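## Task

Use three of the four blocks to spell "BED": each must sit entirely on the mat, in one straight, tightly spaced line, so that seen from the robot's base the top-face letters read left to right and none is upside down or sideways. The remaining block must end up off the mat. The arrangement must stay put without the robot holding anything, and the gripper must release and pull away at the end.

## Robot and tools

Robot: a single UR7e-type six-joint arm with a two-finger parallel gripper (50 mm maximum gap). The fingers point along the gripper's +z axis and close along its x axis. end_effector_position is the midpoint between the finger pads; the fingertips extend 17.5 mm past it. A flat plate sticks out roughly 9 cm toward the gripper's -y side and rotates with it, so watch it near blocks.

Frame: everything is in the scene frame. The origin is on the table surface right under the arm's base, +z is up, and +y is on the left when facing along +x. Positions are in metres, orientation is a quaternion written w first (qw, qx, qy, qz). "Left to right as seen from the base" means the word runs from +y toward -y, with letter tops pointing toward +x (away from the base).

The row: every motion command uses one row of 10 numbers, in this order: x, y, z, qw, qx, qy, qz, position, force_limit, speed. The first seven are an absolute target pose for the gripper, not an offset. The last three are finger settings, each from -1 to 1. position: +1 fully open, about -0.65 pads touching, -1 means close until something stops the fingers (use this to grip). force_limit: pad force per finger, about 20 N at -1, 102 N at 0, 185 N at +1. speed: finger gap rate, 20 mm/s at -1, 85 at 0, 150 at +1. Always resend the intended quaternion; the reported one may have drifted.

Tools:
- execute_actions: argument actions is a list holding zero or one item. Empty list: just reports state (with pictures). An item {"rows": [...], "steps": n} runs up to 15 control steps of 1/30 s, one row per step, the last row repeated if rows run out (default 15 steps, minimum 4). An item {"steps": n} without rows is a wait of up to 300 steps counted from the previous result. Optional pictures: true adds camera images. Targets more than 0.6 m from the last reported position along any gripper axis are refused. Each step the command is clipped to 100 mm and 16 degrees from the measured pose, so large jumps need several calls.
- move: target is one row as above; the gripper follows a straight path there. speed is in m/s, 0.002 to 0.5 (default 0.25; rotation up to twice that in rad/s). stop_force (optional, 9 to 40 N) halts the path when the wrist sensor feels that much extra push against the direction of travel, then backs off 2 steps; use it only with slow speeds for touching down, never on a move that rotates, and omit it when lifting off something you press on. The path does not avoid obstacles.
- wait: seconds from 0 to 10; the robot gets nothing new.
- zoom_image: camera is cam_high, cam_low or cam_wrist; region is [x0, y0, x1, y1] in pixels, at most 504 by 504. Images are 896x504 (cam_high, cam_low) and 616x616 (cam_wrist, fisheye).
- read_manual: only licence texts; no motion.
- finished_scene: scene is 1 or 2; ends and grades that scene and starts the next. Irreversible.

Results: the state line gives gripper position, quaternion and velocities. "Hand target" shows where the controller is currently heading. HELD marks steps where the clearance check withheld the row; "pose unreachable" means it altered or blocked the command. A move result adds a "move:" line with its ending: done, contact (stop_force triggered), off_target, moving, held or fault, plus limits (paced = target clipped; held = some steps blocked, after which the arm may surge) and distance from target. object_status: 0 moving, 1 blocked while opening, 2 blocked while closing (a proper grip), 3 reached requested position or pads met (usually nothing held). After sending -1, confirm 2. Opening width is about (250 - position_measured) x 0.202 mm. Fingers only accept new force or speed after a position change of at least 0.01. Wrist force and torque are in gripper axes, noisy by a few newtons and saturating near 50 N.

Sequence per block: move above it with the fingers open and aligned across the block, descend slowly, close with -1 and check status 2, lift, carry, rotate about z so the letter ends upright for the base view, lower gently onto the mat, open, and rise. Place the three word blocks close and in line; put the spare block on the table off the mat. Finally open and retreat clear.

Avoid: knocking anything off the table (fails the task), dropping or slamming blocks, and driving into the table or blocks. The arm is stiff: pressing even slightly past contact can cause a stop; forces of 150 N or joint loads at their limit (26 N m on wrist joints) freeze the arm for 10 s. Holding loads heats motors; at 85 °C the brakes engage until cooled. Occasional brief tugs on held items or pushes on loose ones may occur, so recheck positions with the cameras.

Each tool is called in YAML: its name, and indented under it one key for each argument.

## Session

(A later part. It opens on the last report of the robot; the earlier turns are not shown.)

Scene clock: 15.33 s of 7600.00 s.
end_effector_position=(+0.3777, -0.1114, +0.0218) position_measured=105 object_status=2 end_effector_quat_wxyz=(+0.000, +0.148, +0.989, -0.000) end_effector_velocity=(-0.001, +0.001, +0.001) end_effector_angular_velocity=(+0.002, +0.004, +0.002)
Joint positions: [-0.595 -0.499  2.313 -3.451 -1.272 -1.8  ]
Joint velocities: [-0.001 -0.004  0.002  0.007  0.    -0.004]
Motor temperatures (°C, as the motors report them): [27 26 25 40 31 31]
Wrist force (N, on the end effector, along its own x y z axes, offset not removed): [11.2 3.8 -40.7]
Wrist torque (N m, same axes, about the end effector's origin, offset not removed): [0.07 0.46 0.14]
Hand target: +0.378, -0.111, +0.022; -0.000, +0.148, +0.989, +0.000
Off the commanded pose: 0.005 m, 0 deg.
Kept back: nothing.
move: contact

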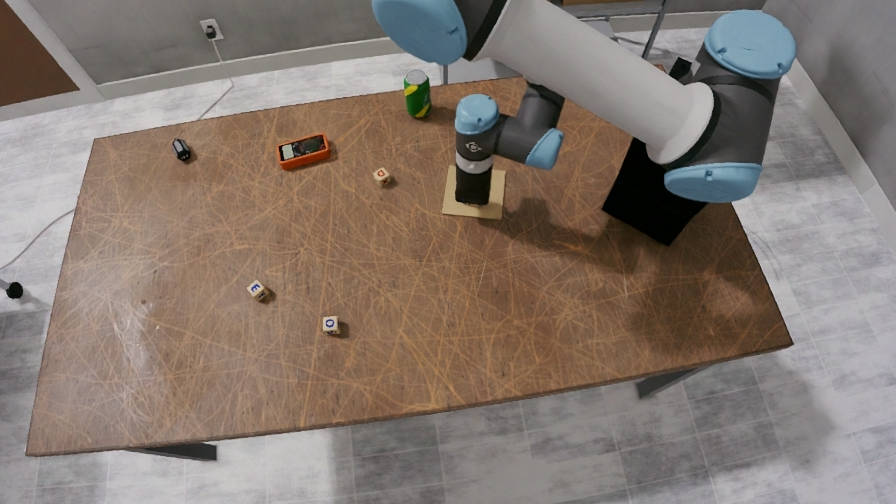

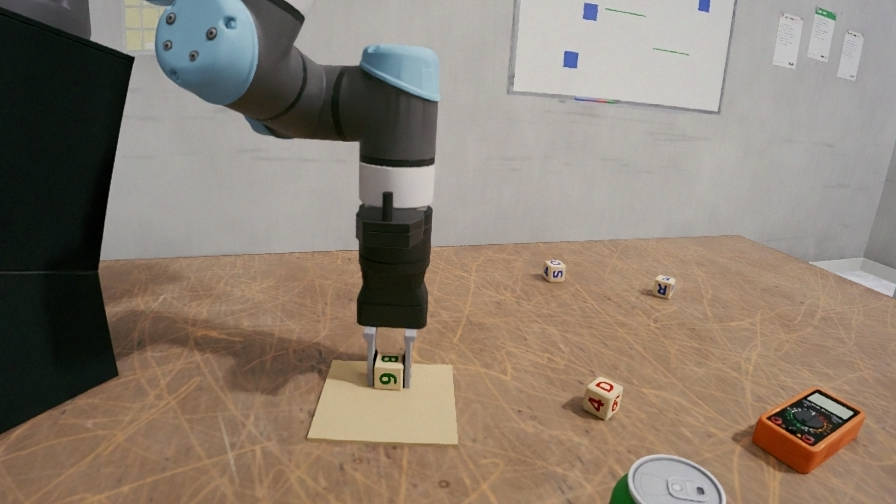

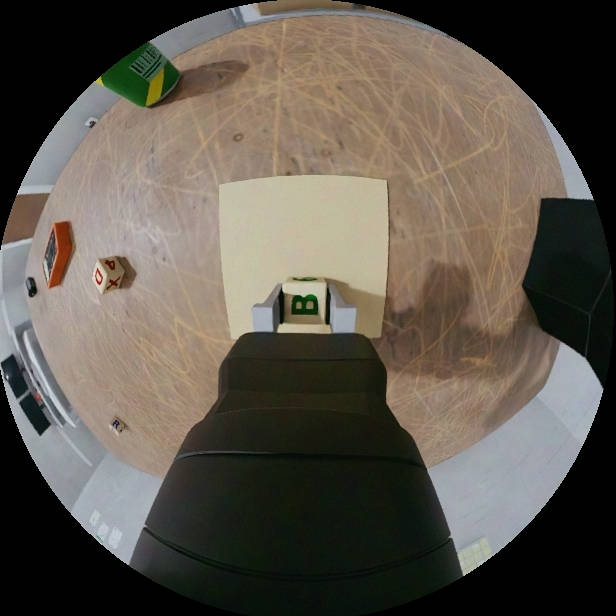

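move:
  target: [0.3776,-0.1114,0.0226,0,0.148,0.989,0,1,-0.5,0]

move:
  target: [0.3776,-0.1114,0.07,0,0.148,0.989,0,1,-0.5,0]

move:
  target: [0.585,-0.2,0.08,0,0.5,0.866,0,1,-0.5,0]
  speed: 0.4

zoom_image:
  camera: "cam_wrist"
  region: [200,180,400,380]

Scene clock: 16.27 s of 7600.00 s.
end_effector_position=(+0.3776, -0.1114, +0.0226) position_measured=3 object_status=3 end_effector_quat_wxyz=(-0.000, +0.148, +0.989, -0.000) end_effector_velocity=(+0.000, +0.000, +0.000) end_effector_angular_velocity=(+0.001, -0.001, +0.000)
Joint positions: [-0.596 -0.501  2.315 -3.449 -1.272 -1.801]
Joint velocities: [-0.    -0.    -0.    -0.001  0.001 -0.   ]
Motor temperatures (°C, as the motors report them): [27 26 25 40 31 31]
Wrist force (N, on the end effector, along its own x y z axes, offset not removed): [-1.3 -0.3 -2.3]
Wrist torque (N m, same axes, about the end effector's origin, offset not removed): [-0.31 0.37 0.12]
Hand target: +0.378, -0.111, +0.023; -0.000, +0.148, +0.989, +0.000
Off the commanded pose: 0.000 m, 0 deg.
Kept back: nothing.
move: done

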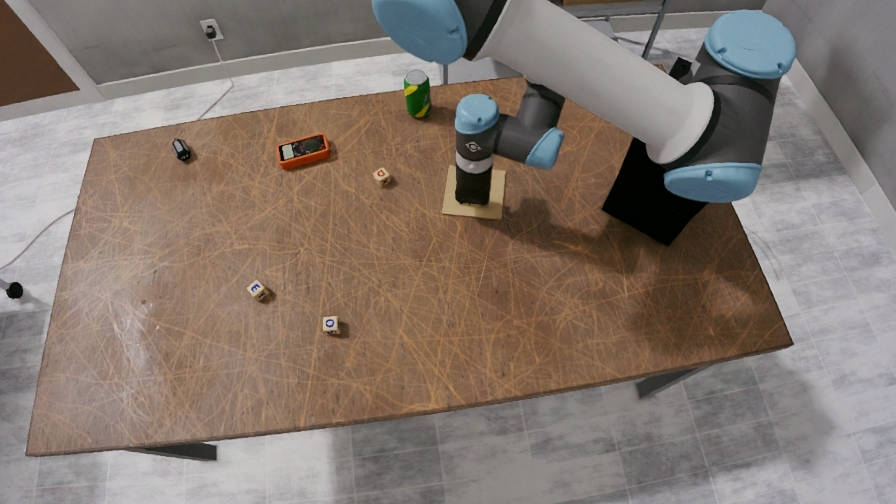

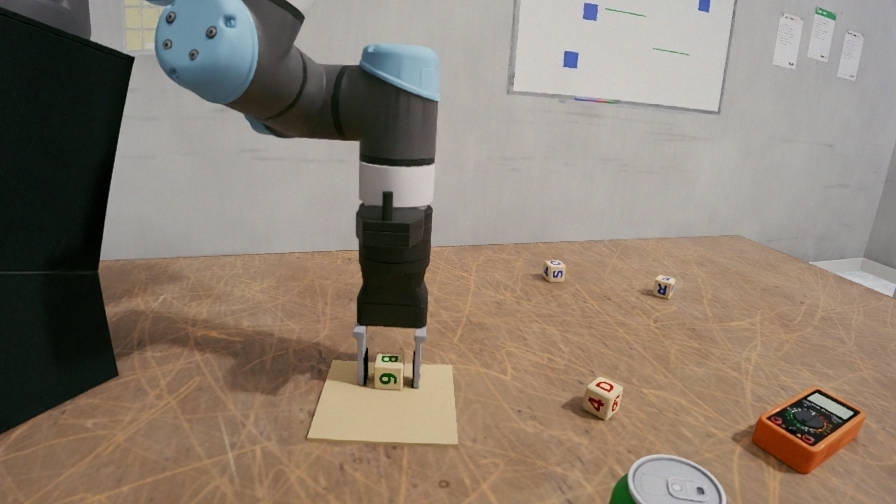

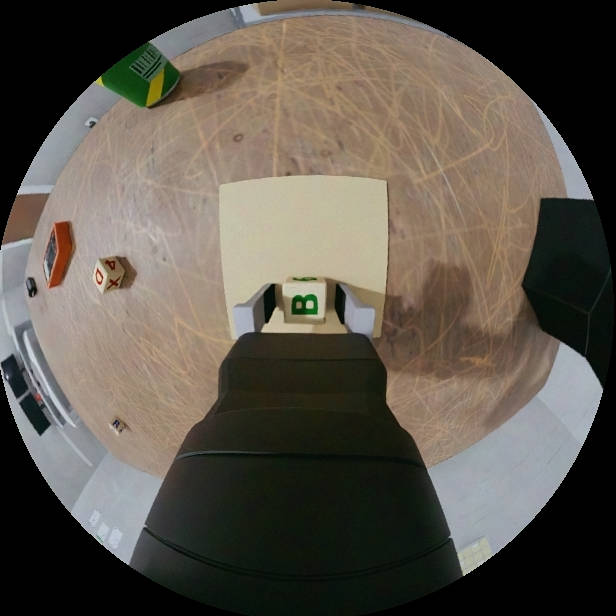

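Scene clock: 17.13 s of 7600.00 s.
end_effector_position=(+0.3776, -0.1114, +0.0699) position_measured=3 object_status=3 end_effector_quat_wxyz=(+0.000, +0.148, +0.989, +0.000) end_effector_velocity=(+0.001, -0.001, +0.002) end_effector_angular_velocity=(-0.002, -0.000, +0.001)
Joint positions: [-0.633 -0.646  2.393 -3.371 -1.27  -1.84 ]
Joint velocities: [-0.001 -0.006  0.001  0.004 -0.001 -0.002]
Motor temperatures (°C, as the motors report them): [27 26 25 40 31 31]
Wrist force (N, on the end effector, along its own x y z axes, offset not removed): [0.3 -0.1 -3.3]
Wrist torque (N m, same axes, about the end effector's origin, offset not removed): [-0.30 0.12 -0.03]
Hand target: +0.378, -0.111, +0.070; -0.000, +0.148, +0.989, +0.000
Off the commanded pose: 0.000 m, 0 deg.
Kept back: nothing.
move: done

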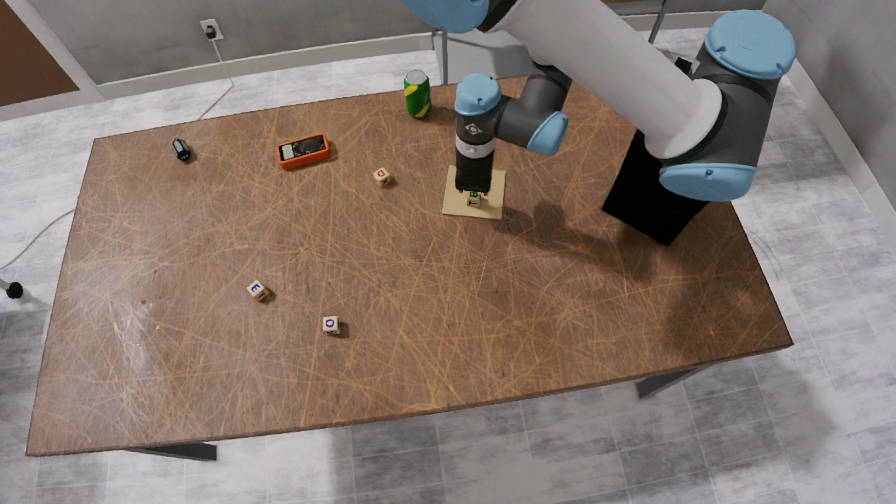

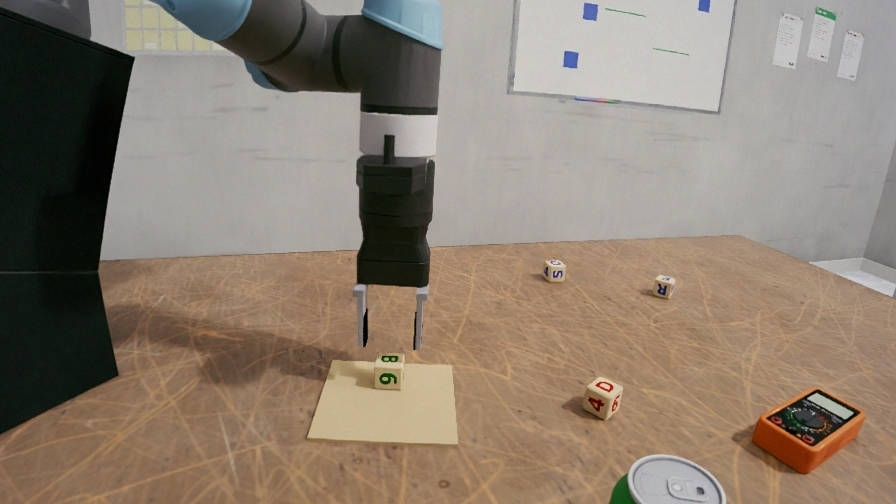

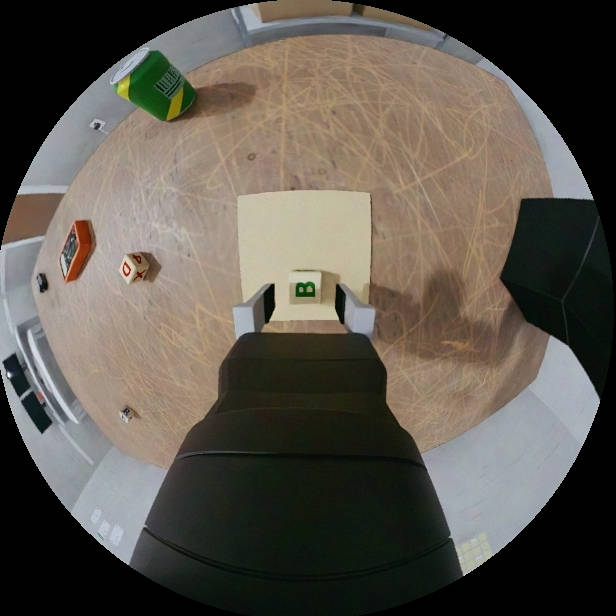

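Scene clock: 18.67 s of 7600.00 s.
end_effector_position=(+0.5850, -0.1997, +0.0799) position_measured=3 object_status=3 end_effector_quat_wxyz=(+0.000, +0.500, +0.866, +0.000) end_effector_velocity=(+0.001, -0.001, -0.001) end_effector_angular_velocity=(+0.001, +0.002, -0.003)
Joint positions: [-0.584 -0.634  1.742 -2.748 -1.273 -1.038]
Joint velocities: [ 0.     0.003 -0.006  0.006 -0.     0.002]
Motor temperatures (°C, as the motors report them): [27 26 25 40 31 31]
Wrist force (N, on the end effector, along its own x y z axes, offset not removed): [-0.7 1.4 -2.6]
Wrist torque (N m, same axes, about the end effector's origin, offset not removed): [0.07 0.21 0.15]
Hand target: +0.585, -0.200, +0.080; +0.000, +0.500, +0.866, -0.000
Off the commanded pose: 0.000 m, 0 deg.
Kept back: nothing.
move: done

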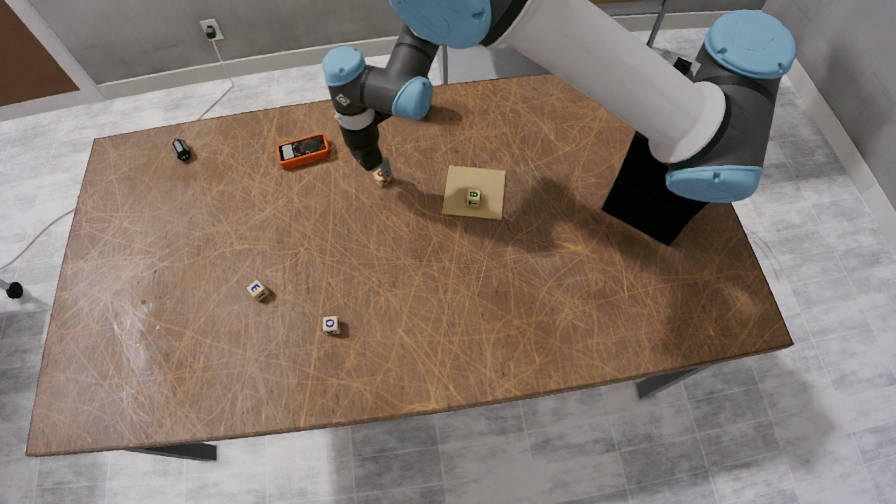

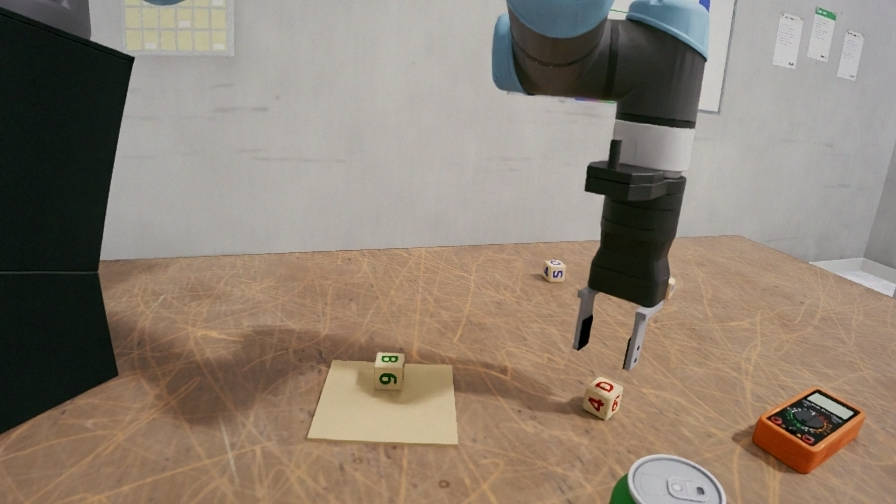

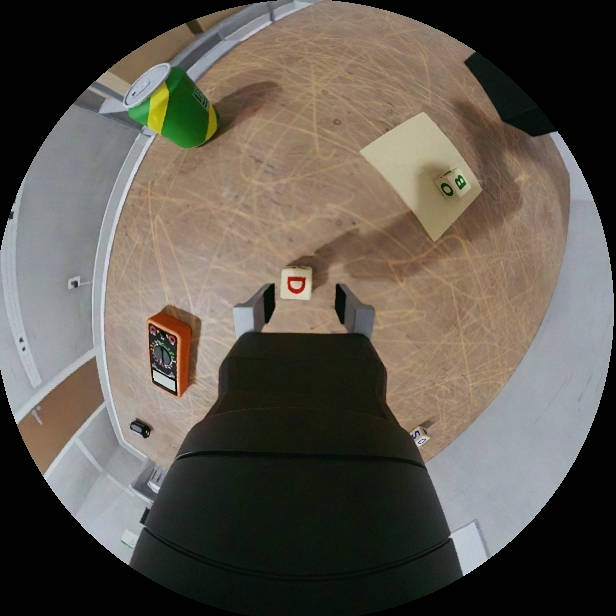

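Region (200, 180, 400, 380) of cam_wrist's 616x616 image, scaled by 2.520, with more detail than that image has.

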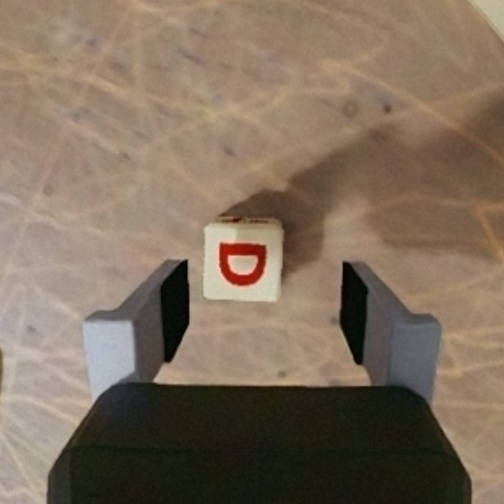

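move:
  target: [0.587,-0.209,0.055,0,0.515,0.857,0,1,-0.5,0]
  speed: 0.15

move:
  target: [0.587,-0.209,0.024,0,0.515,0.857,0,1,-0.5,0]
  speed: 0.08

Scene clock: 19.70 s of 7600.00 s.
end_effector_position=(+0.5870, -0.2090, +0.0551) position_measured=3 object_status=3 end_effector_quat_wxyz=(+0.000, +0.515, +0.857, -0.000) end_effector_velocity=(+0.001, -0.001, -0.001) end_effector_angular_velocity=(-0.001, -0.000, -0.002)
Joint positions: [-0.584 -0.571  1.697 -2.766 -1.273 -1.003]
Joint velocities: [ 0.     0.003 -0.003 -0.    -0.     0.003]
Motor temperatures (°C, as the motors report them): [27 26 25 40 31 31]
Wrist force (N, on the end effector, along its own x y z axes, offset not removed): [-2.8 2.8 -1.6]
Wrist torque (N m, same axes, about the end effector's origin, offset not removed): [0.28 0.60 0.21]
Hand target: +0.587, -0.209, +0.055; +0.000, +0.515, +0.857, +0.000
Off the commanded pose: 0.000 m, 0 deg.
Kept back: nothing.
move: done

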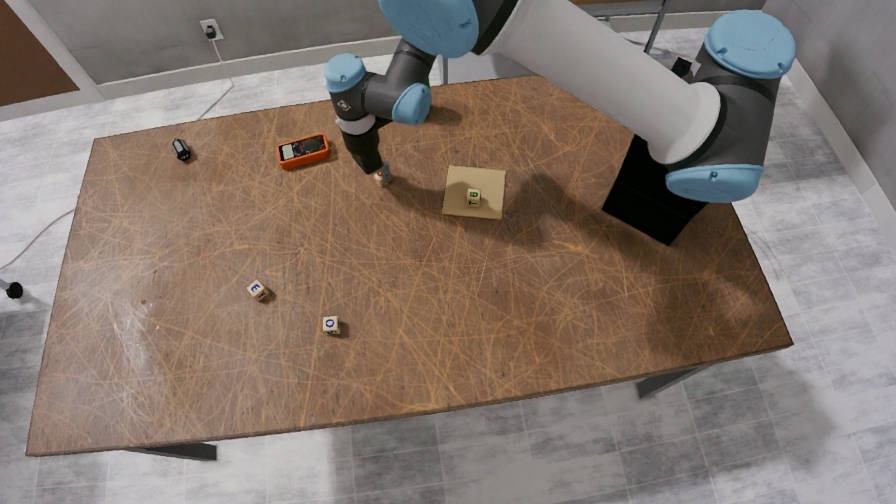

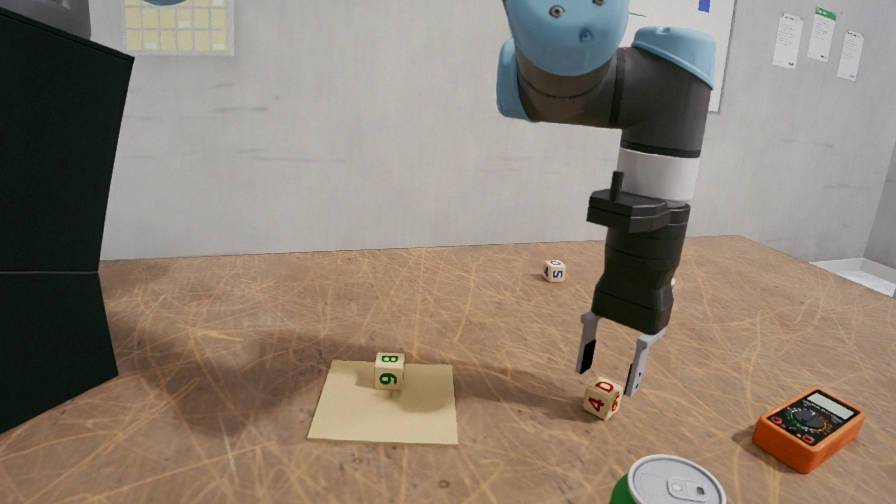

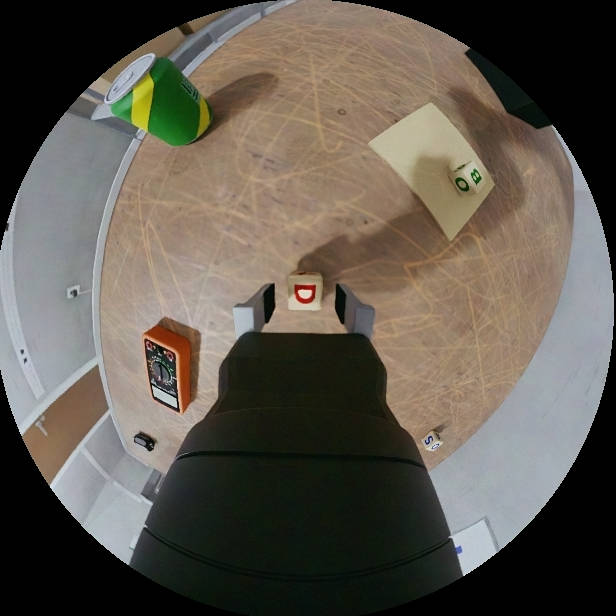

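Scene clock: 20.53 s of 7600.00 s.
end_effector_position=(+0.5870, -0.2090, +0.0241) position_measured=3 object_status=3 end_effector_quat_wxyz=(+0.000, +0.515, +0.857, -0.000) end_effector_velocity=(-0.000, -0.000, -0.002) end_effector_angular_velocity=(-0.000, +0.001, -0.001)
Joint positions: [-0.569 -0.502  1.659 -2.801 -1.274 -0.988]
Joint velocities: [ 0.001  0.004 -0.002 -0.001 -0.001  0.001]
Motor temperatures (°C, as the motors report them): [27 26 25 40 31 31]
Wrist force (N, on the end effector, along its own x y z axes, offset not removed): [-1.3 1.0 -1.4]
Wrist torque (N m, same axes, about the end effector's origin, offset not removed): [0.03 0.38 0.12]
Hand target: +0.587, -0.209, +0.024; +0.000, +0.515, +0.857, -0.000
Off the commanded pose: 0.000 m, 0 deg.
Kept back: nothing.
move: done

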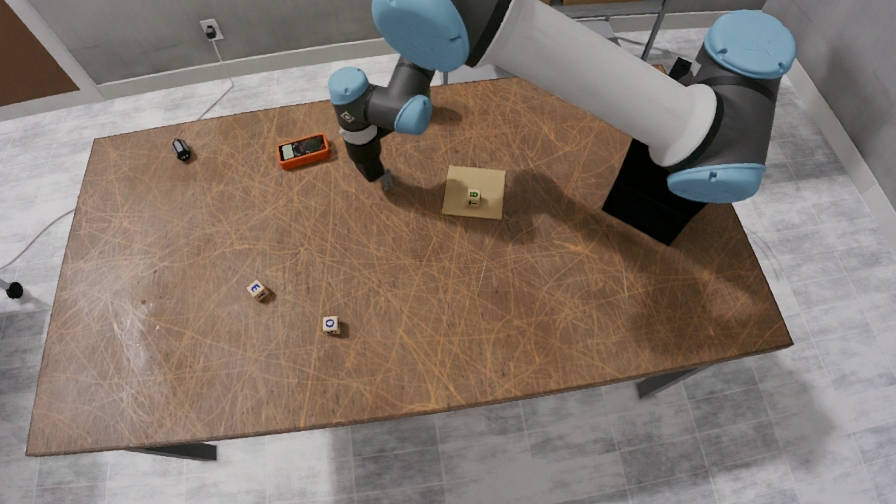

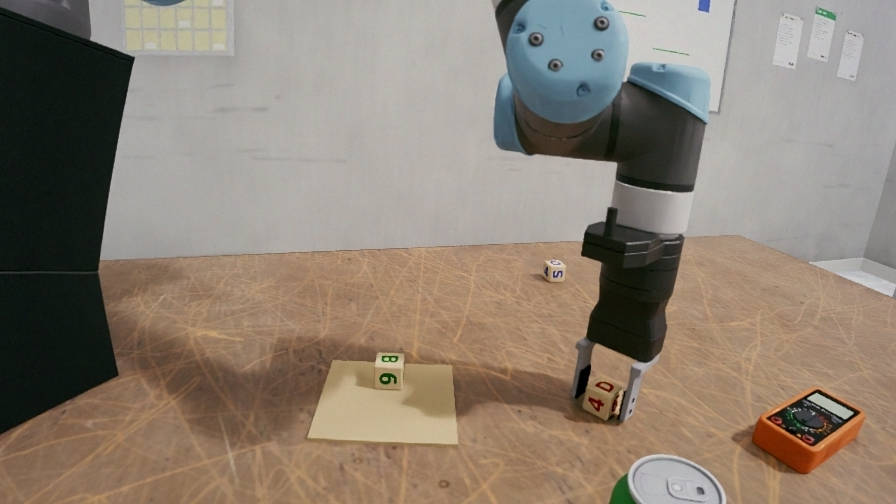

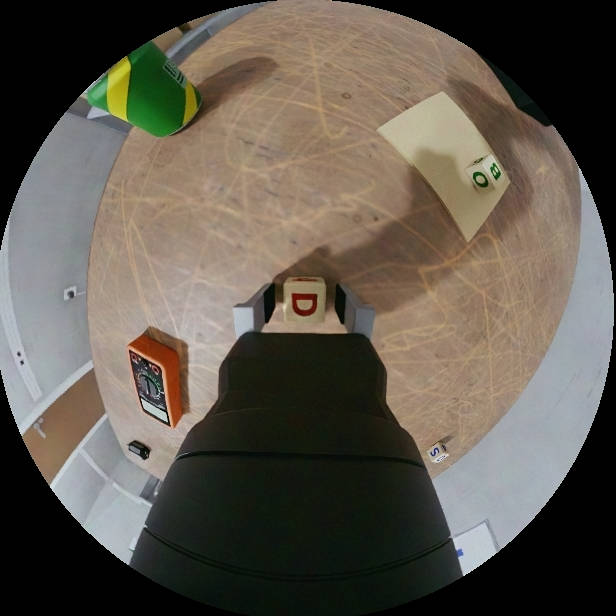

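move:
  target: [0.587,-0.209,0.021,0,0.515,0.857,0,1,-0.5,0]
  speed: 0.02

move:
  target: [0.587,-0.209,0.021,0,0.515,0.857,0,-1,-0.5,0]

move:
  target: [0.587,-0.209,0.06,0,0.515,0.857,0,-1,-0.5,0]
  speed: 0.2

move:
  target: [0.3577,-0.1764,0.06,0,0.989,-0.148,0,-1,-0.5,0]
  speed: 0.5

move:
  target: [0.3577,-0.1764,0.029,0,0.989,-0.148,0,-1,-0.5,0]
  speed: 0.1

Scene clock: 21.50 s of 7600.00 s.
end_effector_position=(+0.5870, -0.2090, +0.0211) position_measured=3 object_status=3 end_effector_quat_wxyz=(-0.000, +0.515, +0.857, -0.000) end_effector_velocity=(+0.001, -0.000, -0.000) end_effector_angular_velocity=(-0.001, -0.001, +0.000)
Joint positions: [-0.568 -0.495  1.655 -2.804 -1.274 -0.986]
Joint velocities: [ 0.001  0.001 -0.001 -0.001  0.     0.001]
Motor temperatures (°C, as the motors report them): [27 26 25 40 31 31]
Wrist force (N, on the end effector, along its own x y z axes, offset not removed): [-1.5 2.7 -2.2]
Wrist torque (N m, same axes, about the end effector's origin, offset not removed): [0.22 0.32 0.16]
Hand target: +0.587, -0.209, +0.021; +0.000, +0.515, +0.857, -0.000
Off the commanded pose: 0.000 m, 0 deg.
Kept back: nothing.
move: done

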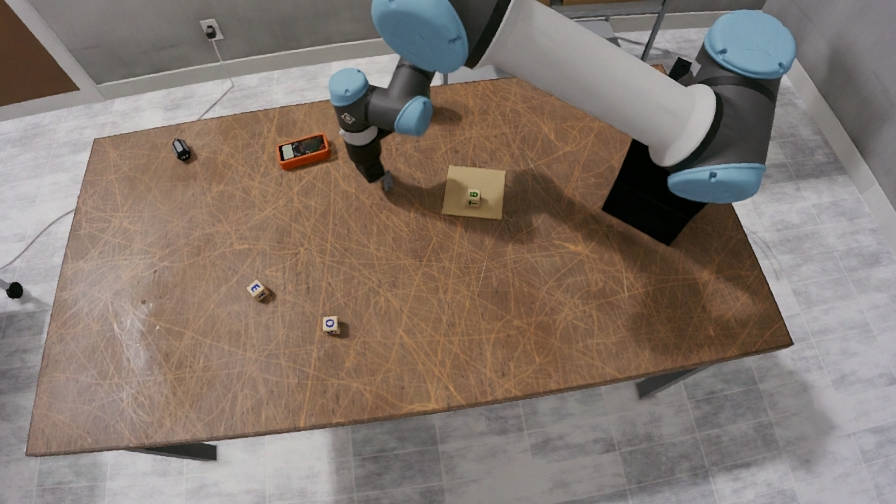

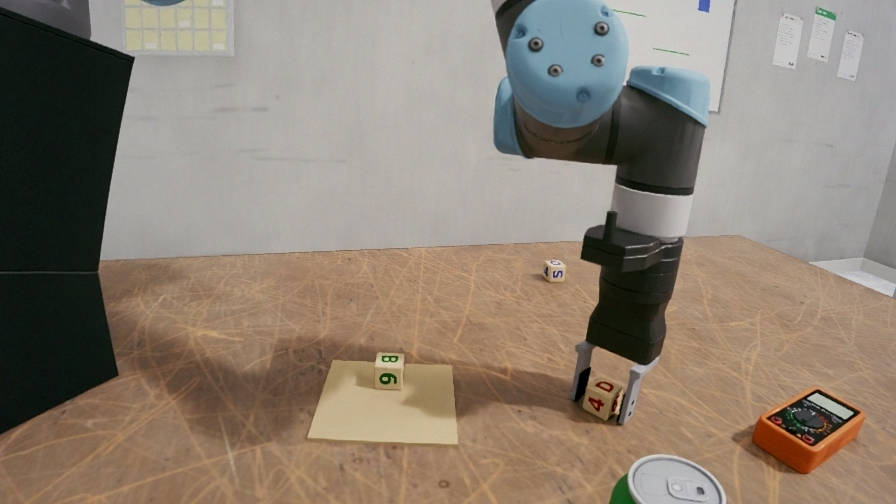

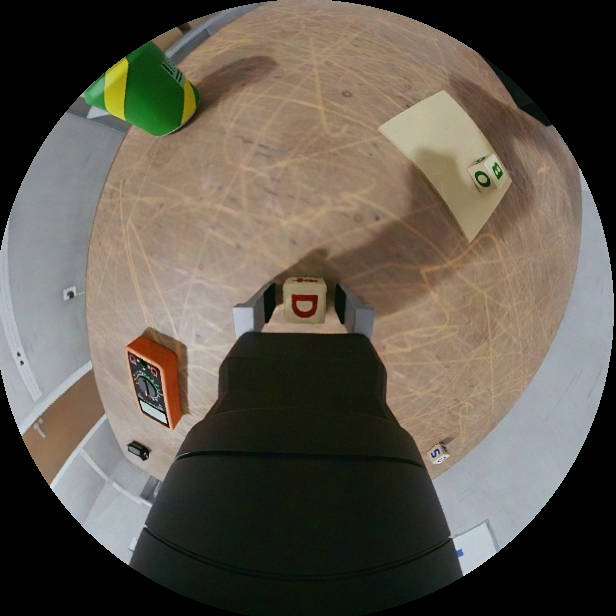

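Scene clock: 22.20 s of 7600.00 s.
end_effector_position=(+0.5870, -0.2090, +0.0210) position_measured=106 object_status=2 end_effector_quat_wxyz=(+0.000, +0.515, +0.857, -0.000) end_effector_velocity=(-0.001, +0.000, -0.001) end_effector_angular_velocity=(+0.000, +0.001, -0.001)
Joint positions: [-0.568 -0.495  1.655 -2.804 -1.274 -0.986]
Joint velocities: [ 0.     0.001  0.001 -0.001 -0.     0.   ]
Motor temperatures (°C, as the motors report them): [27 26 25 40 31 31]
Wrist force (N, on the end effector, along its own x y z axes, offset not removed): [-1.0 2.5 -5.0]
Wrist torque (N m, same axes, about the end effector's origin, offset not removed): [0.12 0.42 0.14]
Hand target: +0.587, -0.209, +0.021; +0.000, +0.515, +0.857, -0.000
Off the commanded pose: 0.000 m, 0 deg.
Kept back: nothing.
move: done

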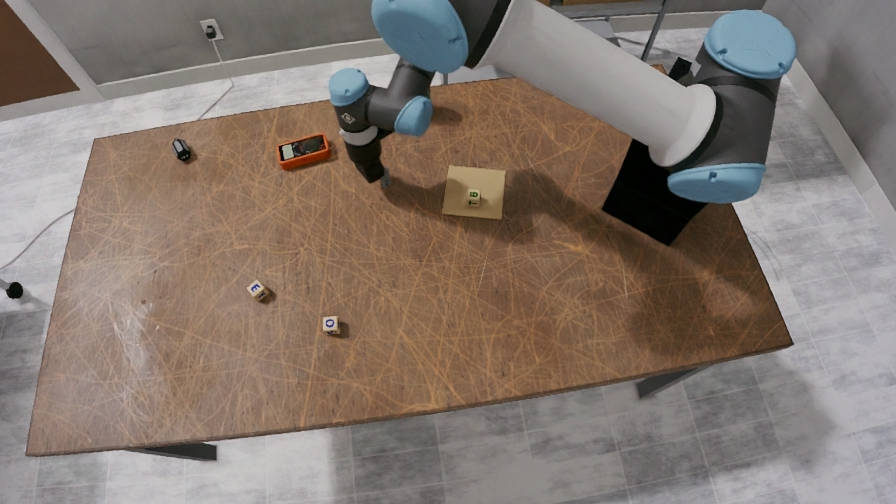

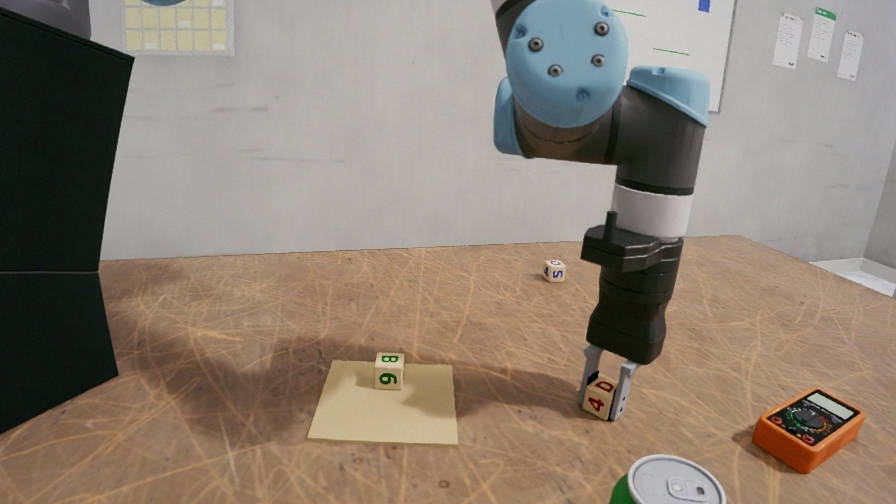

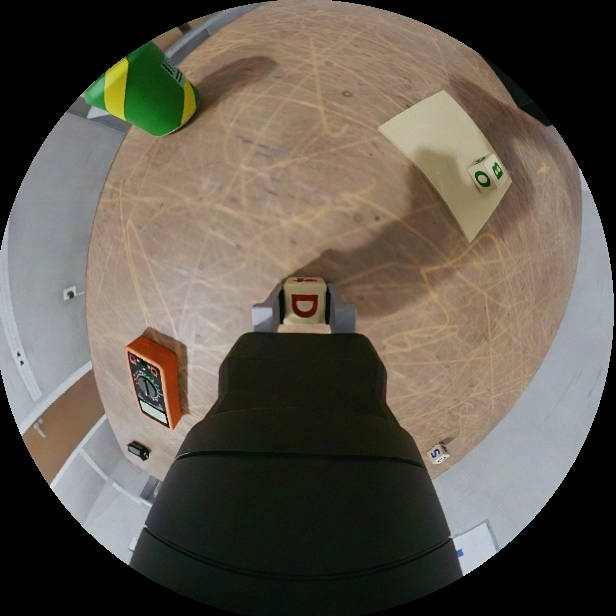

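Scene clock: 23.03 s of 7600.00 s.
end_effector_position=(+0.5870, -0.2090, +0.0599) position_measured=106 object_status=2 end_effector_quat_wxyz=(-0.000, +0.515, +0.857, +0.000) end_effector_velocity=(-0.000, -0.000, +0.001) end_effector_angular_velocity=(-0.000, -0.001, -0.000)
Joint positions: [-0.586 -0.581  1.703 -2.76  -1.273 -1.005]
Joint velocities: [-0.001 -0.002  0.002 -0.    -0.    -0.   ]
Motor temperatures (°C, as the motors report them): [27 26 25 40 31 31]
Wrist force (N, on the end effector, along its own x y z axes, offset not removed): [-1.0 0.6 -0.6]
Wrist torque (N m, same axes, about the end effector's origin, offset not removed): [-0.07 0.27 0.11]
Hand target: +0.587, -0.209, +0.060; -0.000, +0.515, +0.857, +0.000
Off the commanded pose: 0.000 m, 0 deg.
Kept back: nothing.
move: done

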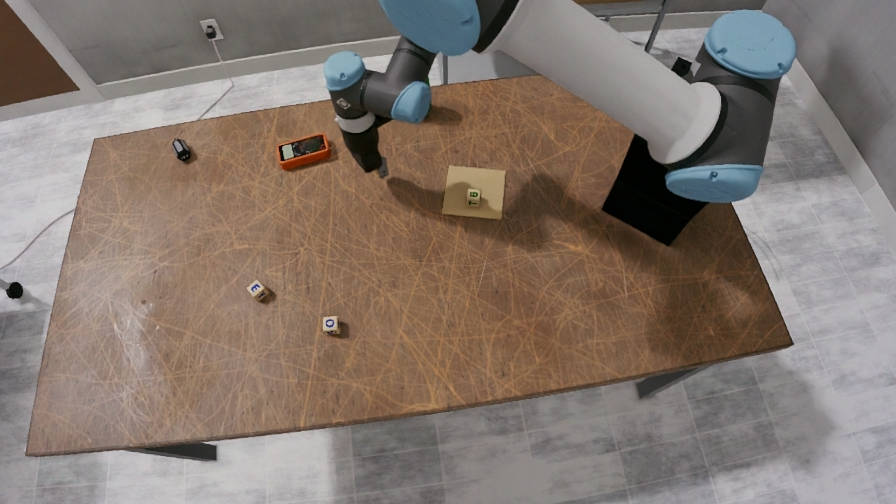

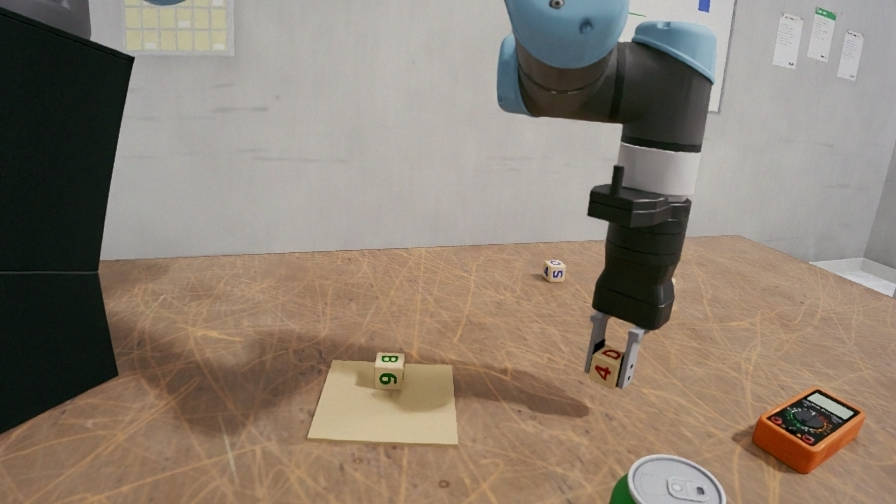

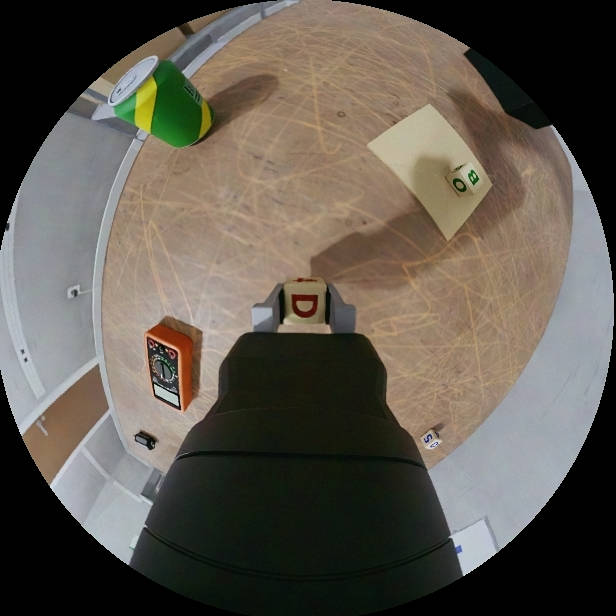

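Scene clock: 25.97 s of 7600.00 s.
end_effector_position=(+0.3578, -0.1766, +0.0601) position_measured=106 object_status=2 end_effector_quat_wxyz=(-0.000, +0.989, -0.148, -0.000) end_effector_velocity=(-0.001, +0.001, -0.000) end_effector_angular_velocity=(-0.001, -0.001, -0.007)
Joint positions: [-0.901 -0.546  2.323 -3.317 -1.267  1.021]
Joint velocities: [-0.001  0.002  0.003 -0.006  0.     0.007]
Motor temperatures (°C, as the motors report them): [27 26 25 40 31 31]
Wrist force (N, on the end effector, along its own x y z axes, offset not removed): [-0.8 2.5 -2.4]
Wrist torque (N m, same axes, about the end effector's origin, offset not removed): [0.18 0.32 0.07]
Hand target: +0.358, -0.177, +0.060; -0.000, +0.989, -0.148, -0.000
Off the commanded pose: 0.000 m, 0 deg.
Kept back: nothing.
move: done

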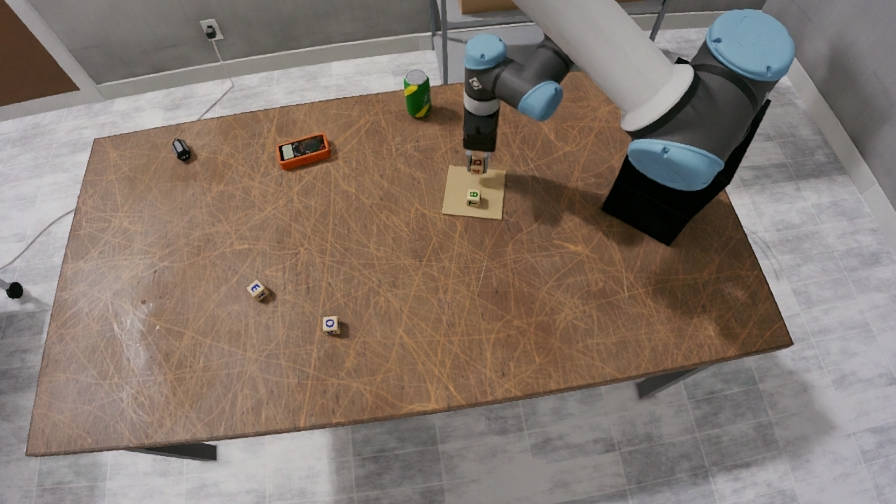

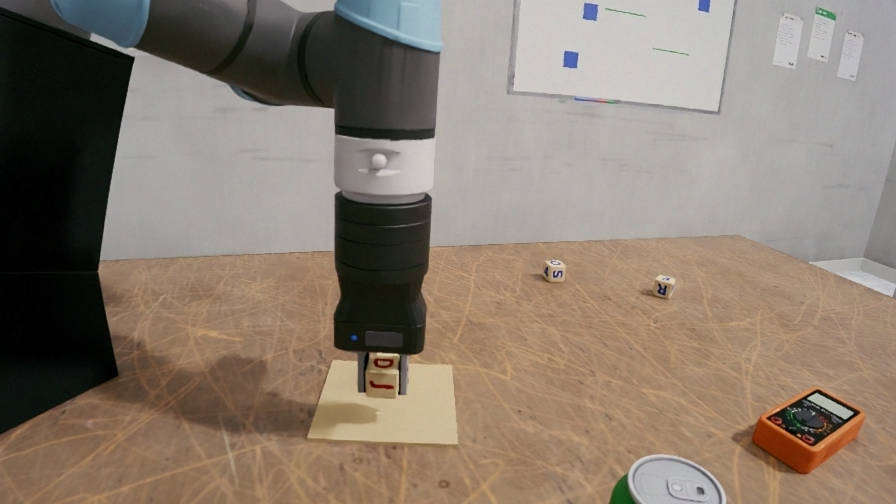

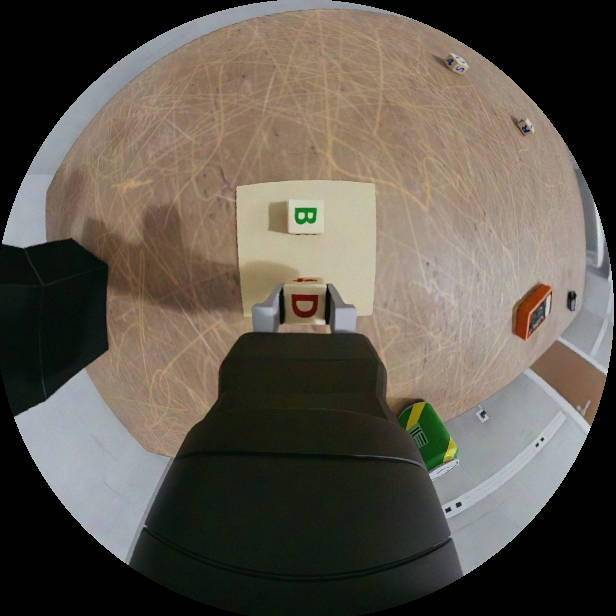

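Scene clock: 26.80 s of 7600.00 s.
end_effector_position=(+0.3577, -0.1764, +0.0291) position_measured=106 object_status=2 end_effector_quat_wxyz=(+0.000, +0.989, -0.148, -0.000) end_effector_velocity=(+0.000, +0.000, -0.002) end_effector_angular_velocity=(+0.001, -0.000, -0.000)
Joint positions: [-0.876 -0.454  2.275 -3.368 -1.266  1.047]
Joint velocities: [ 0.001  0.005 -0.003 -0.001  0.001  0.001]
Motor temperatures (°C, as the motors report them): [27 26 25 40 31 31]
Wrist force (N, on the end effector, along its own x y z axes, offset not removed): [-0.7 0.0 -1.6]
Wrist torque (N m, same axes, about the end effector's origin, offset not removed): [-0.11 0.27 0.18]
Hand target: +0.358, -0.176, +0.029; +0.000, +0.989, -0.148, -0.000
Off the commanded pose: 0.000 m, 0 deg.
Kept back: nothing.
move: done

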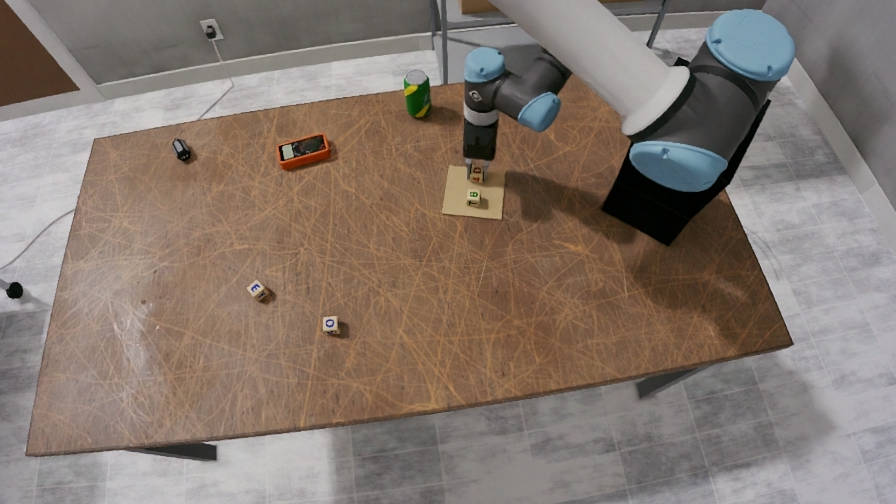

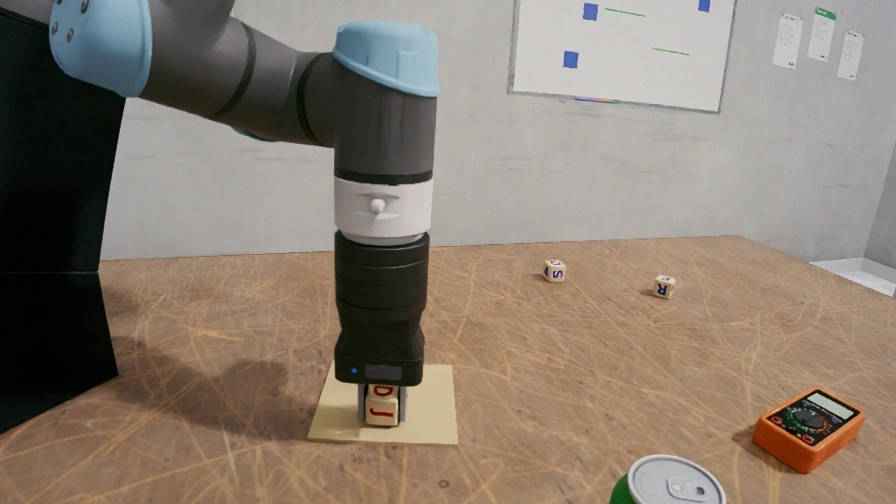

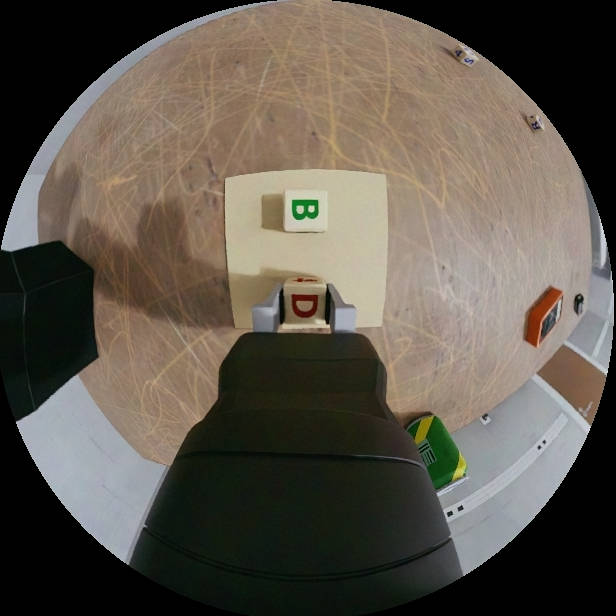

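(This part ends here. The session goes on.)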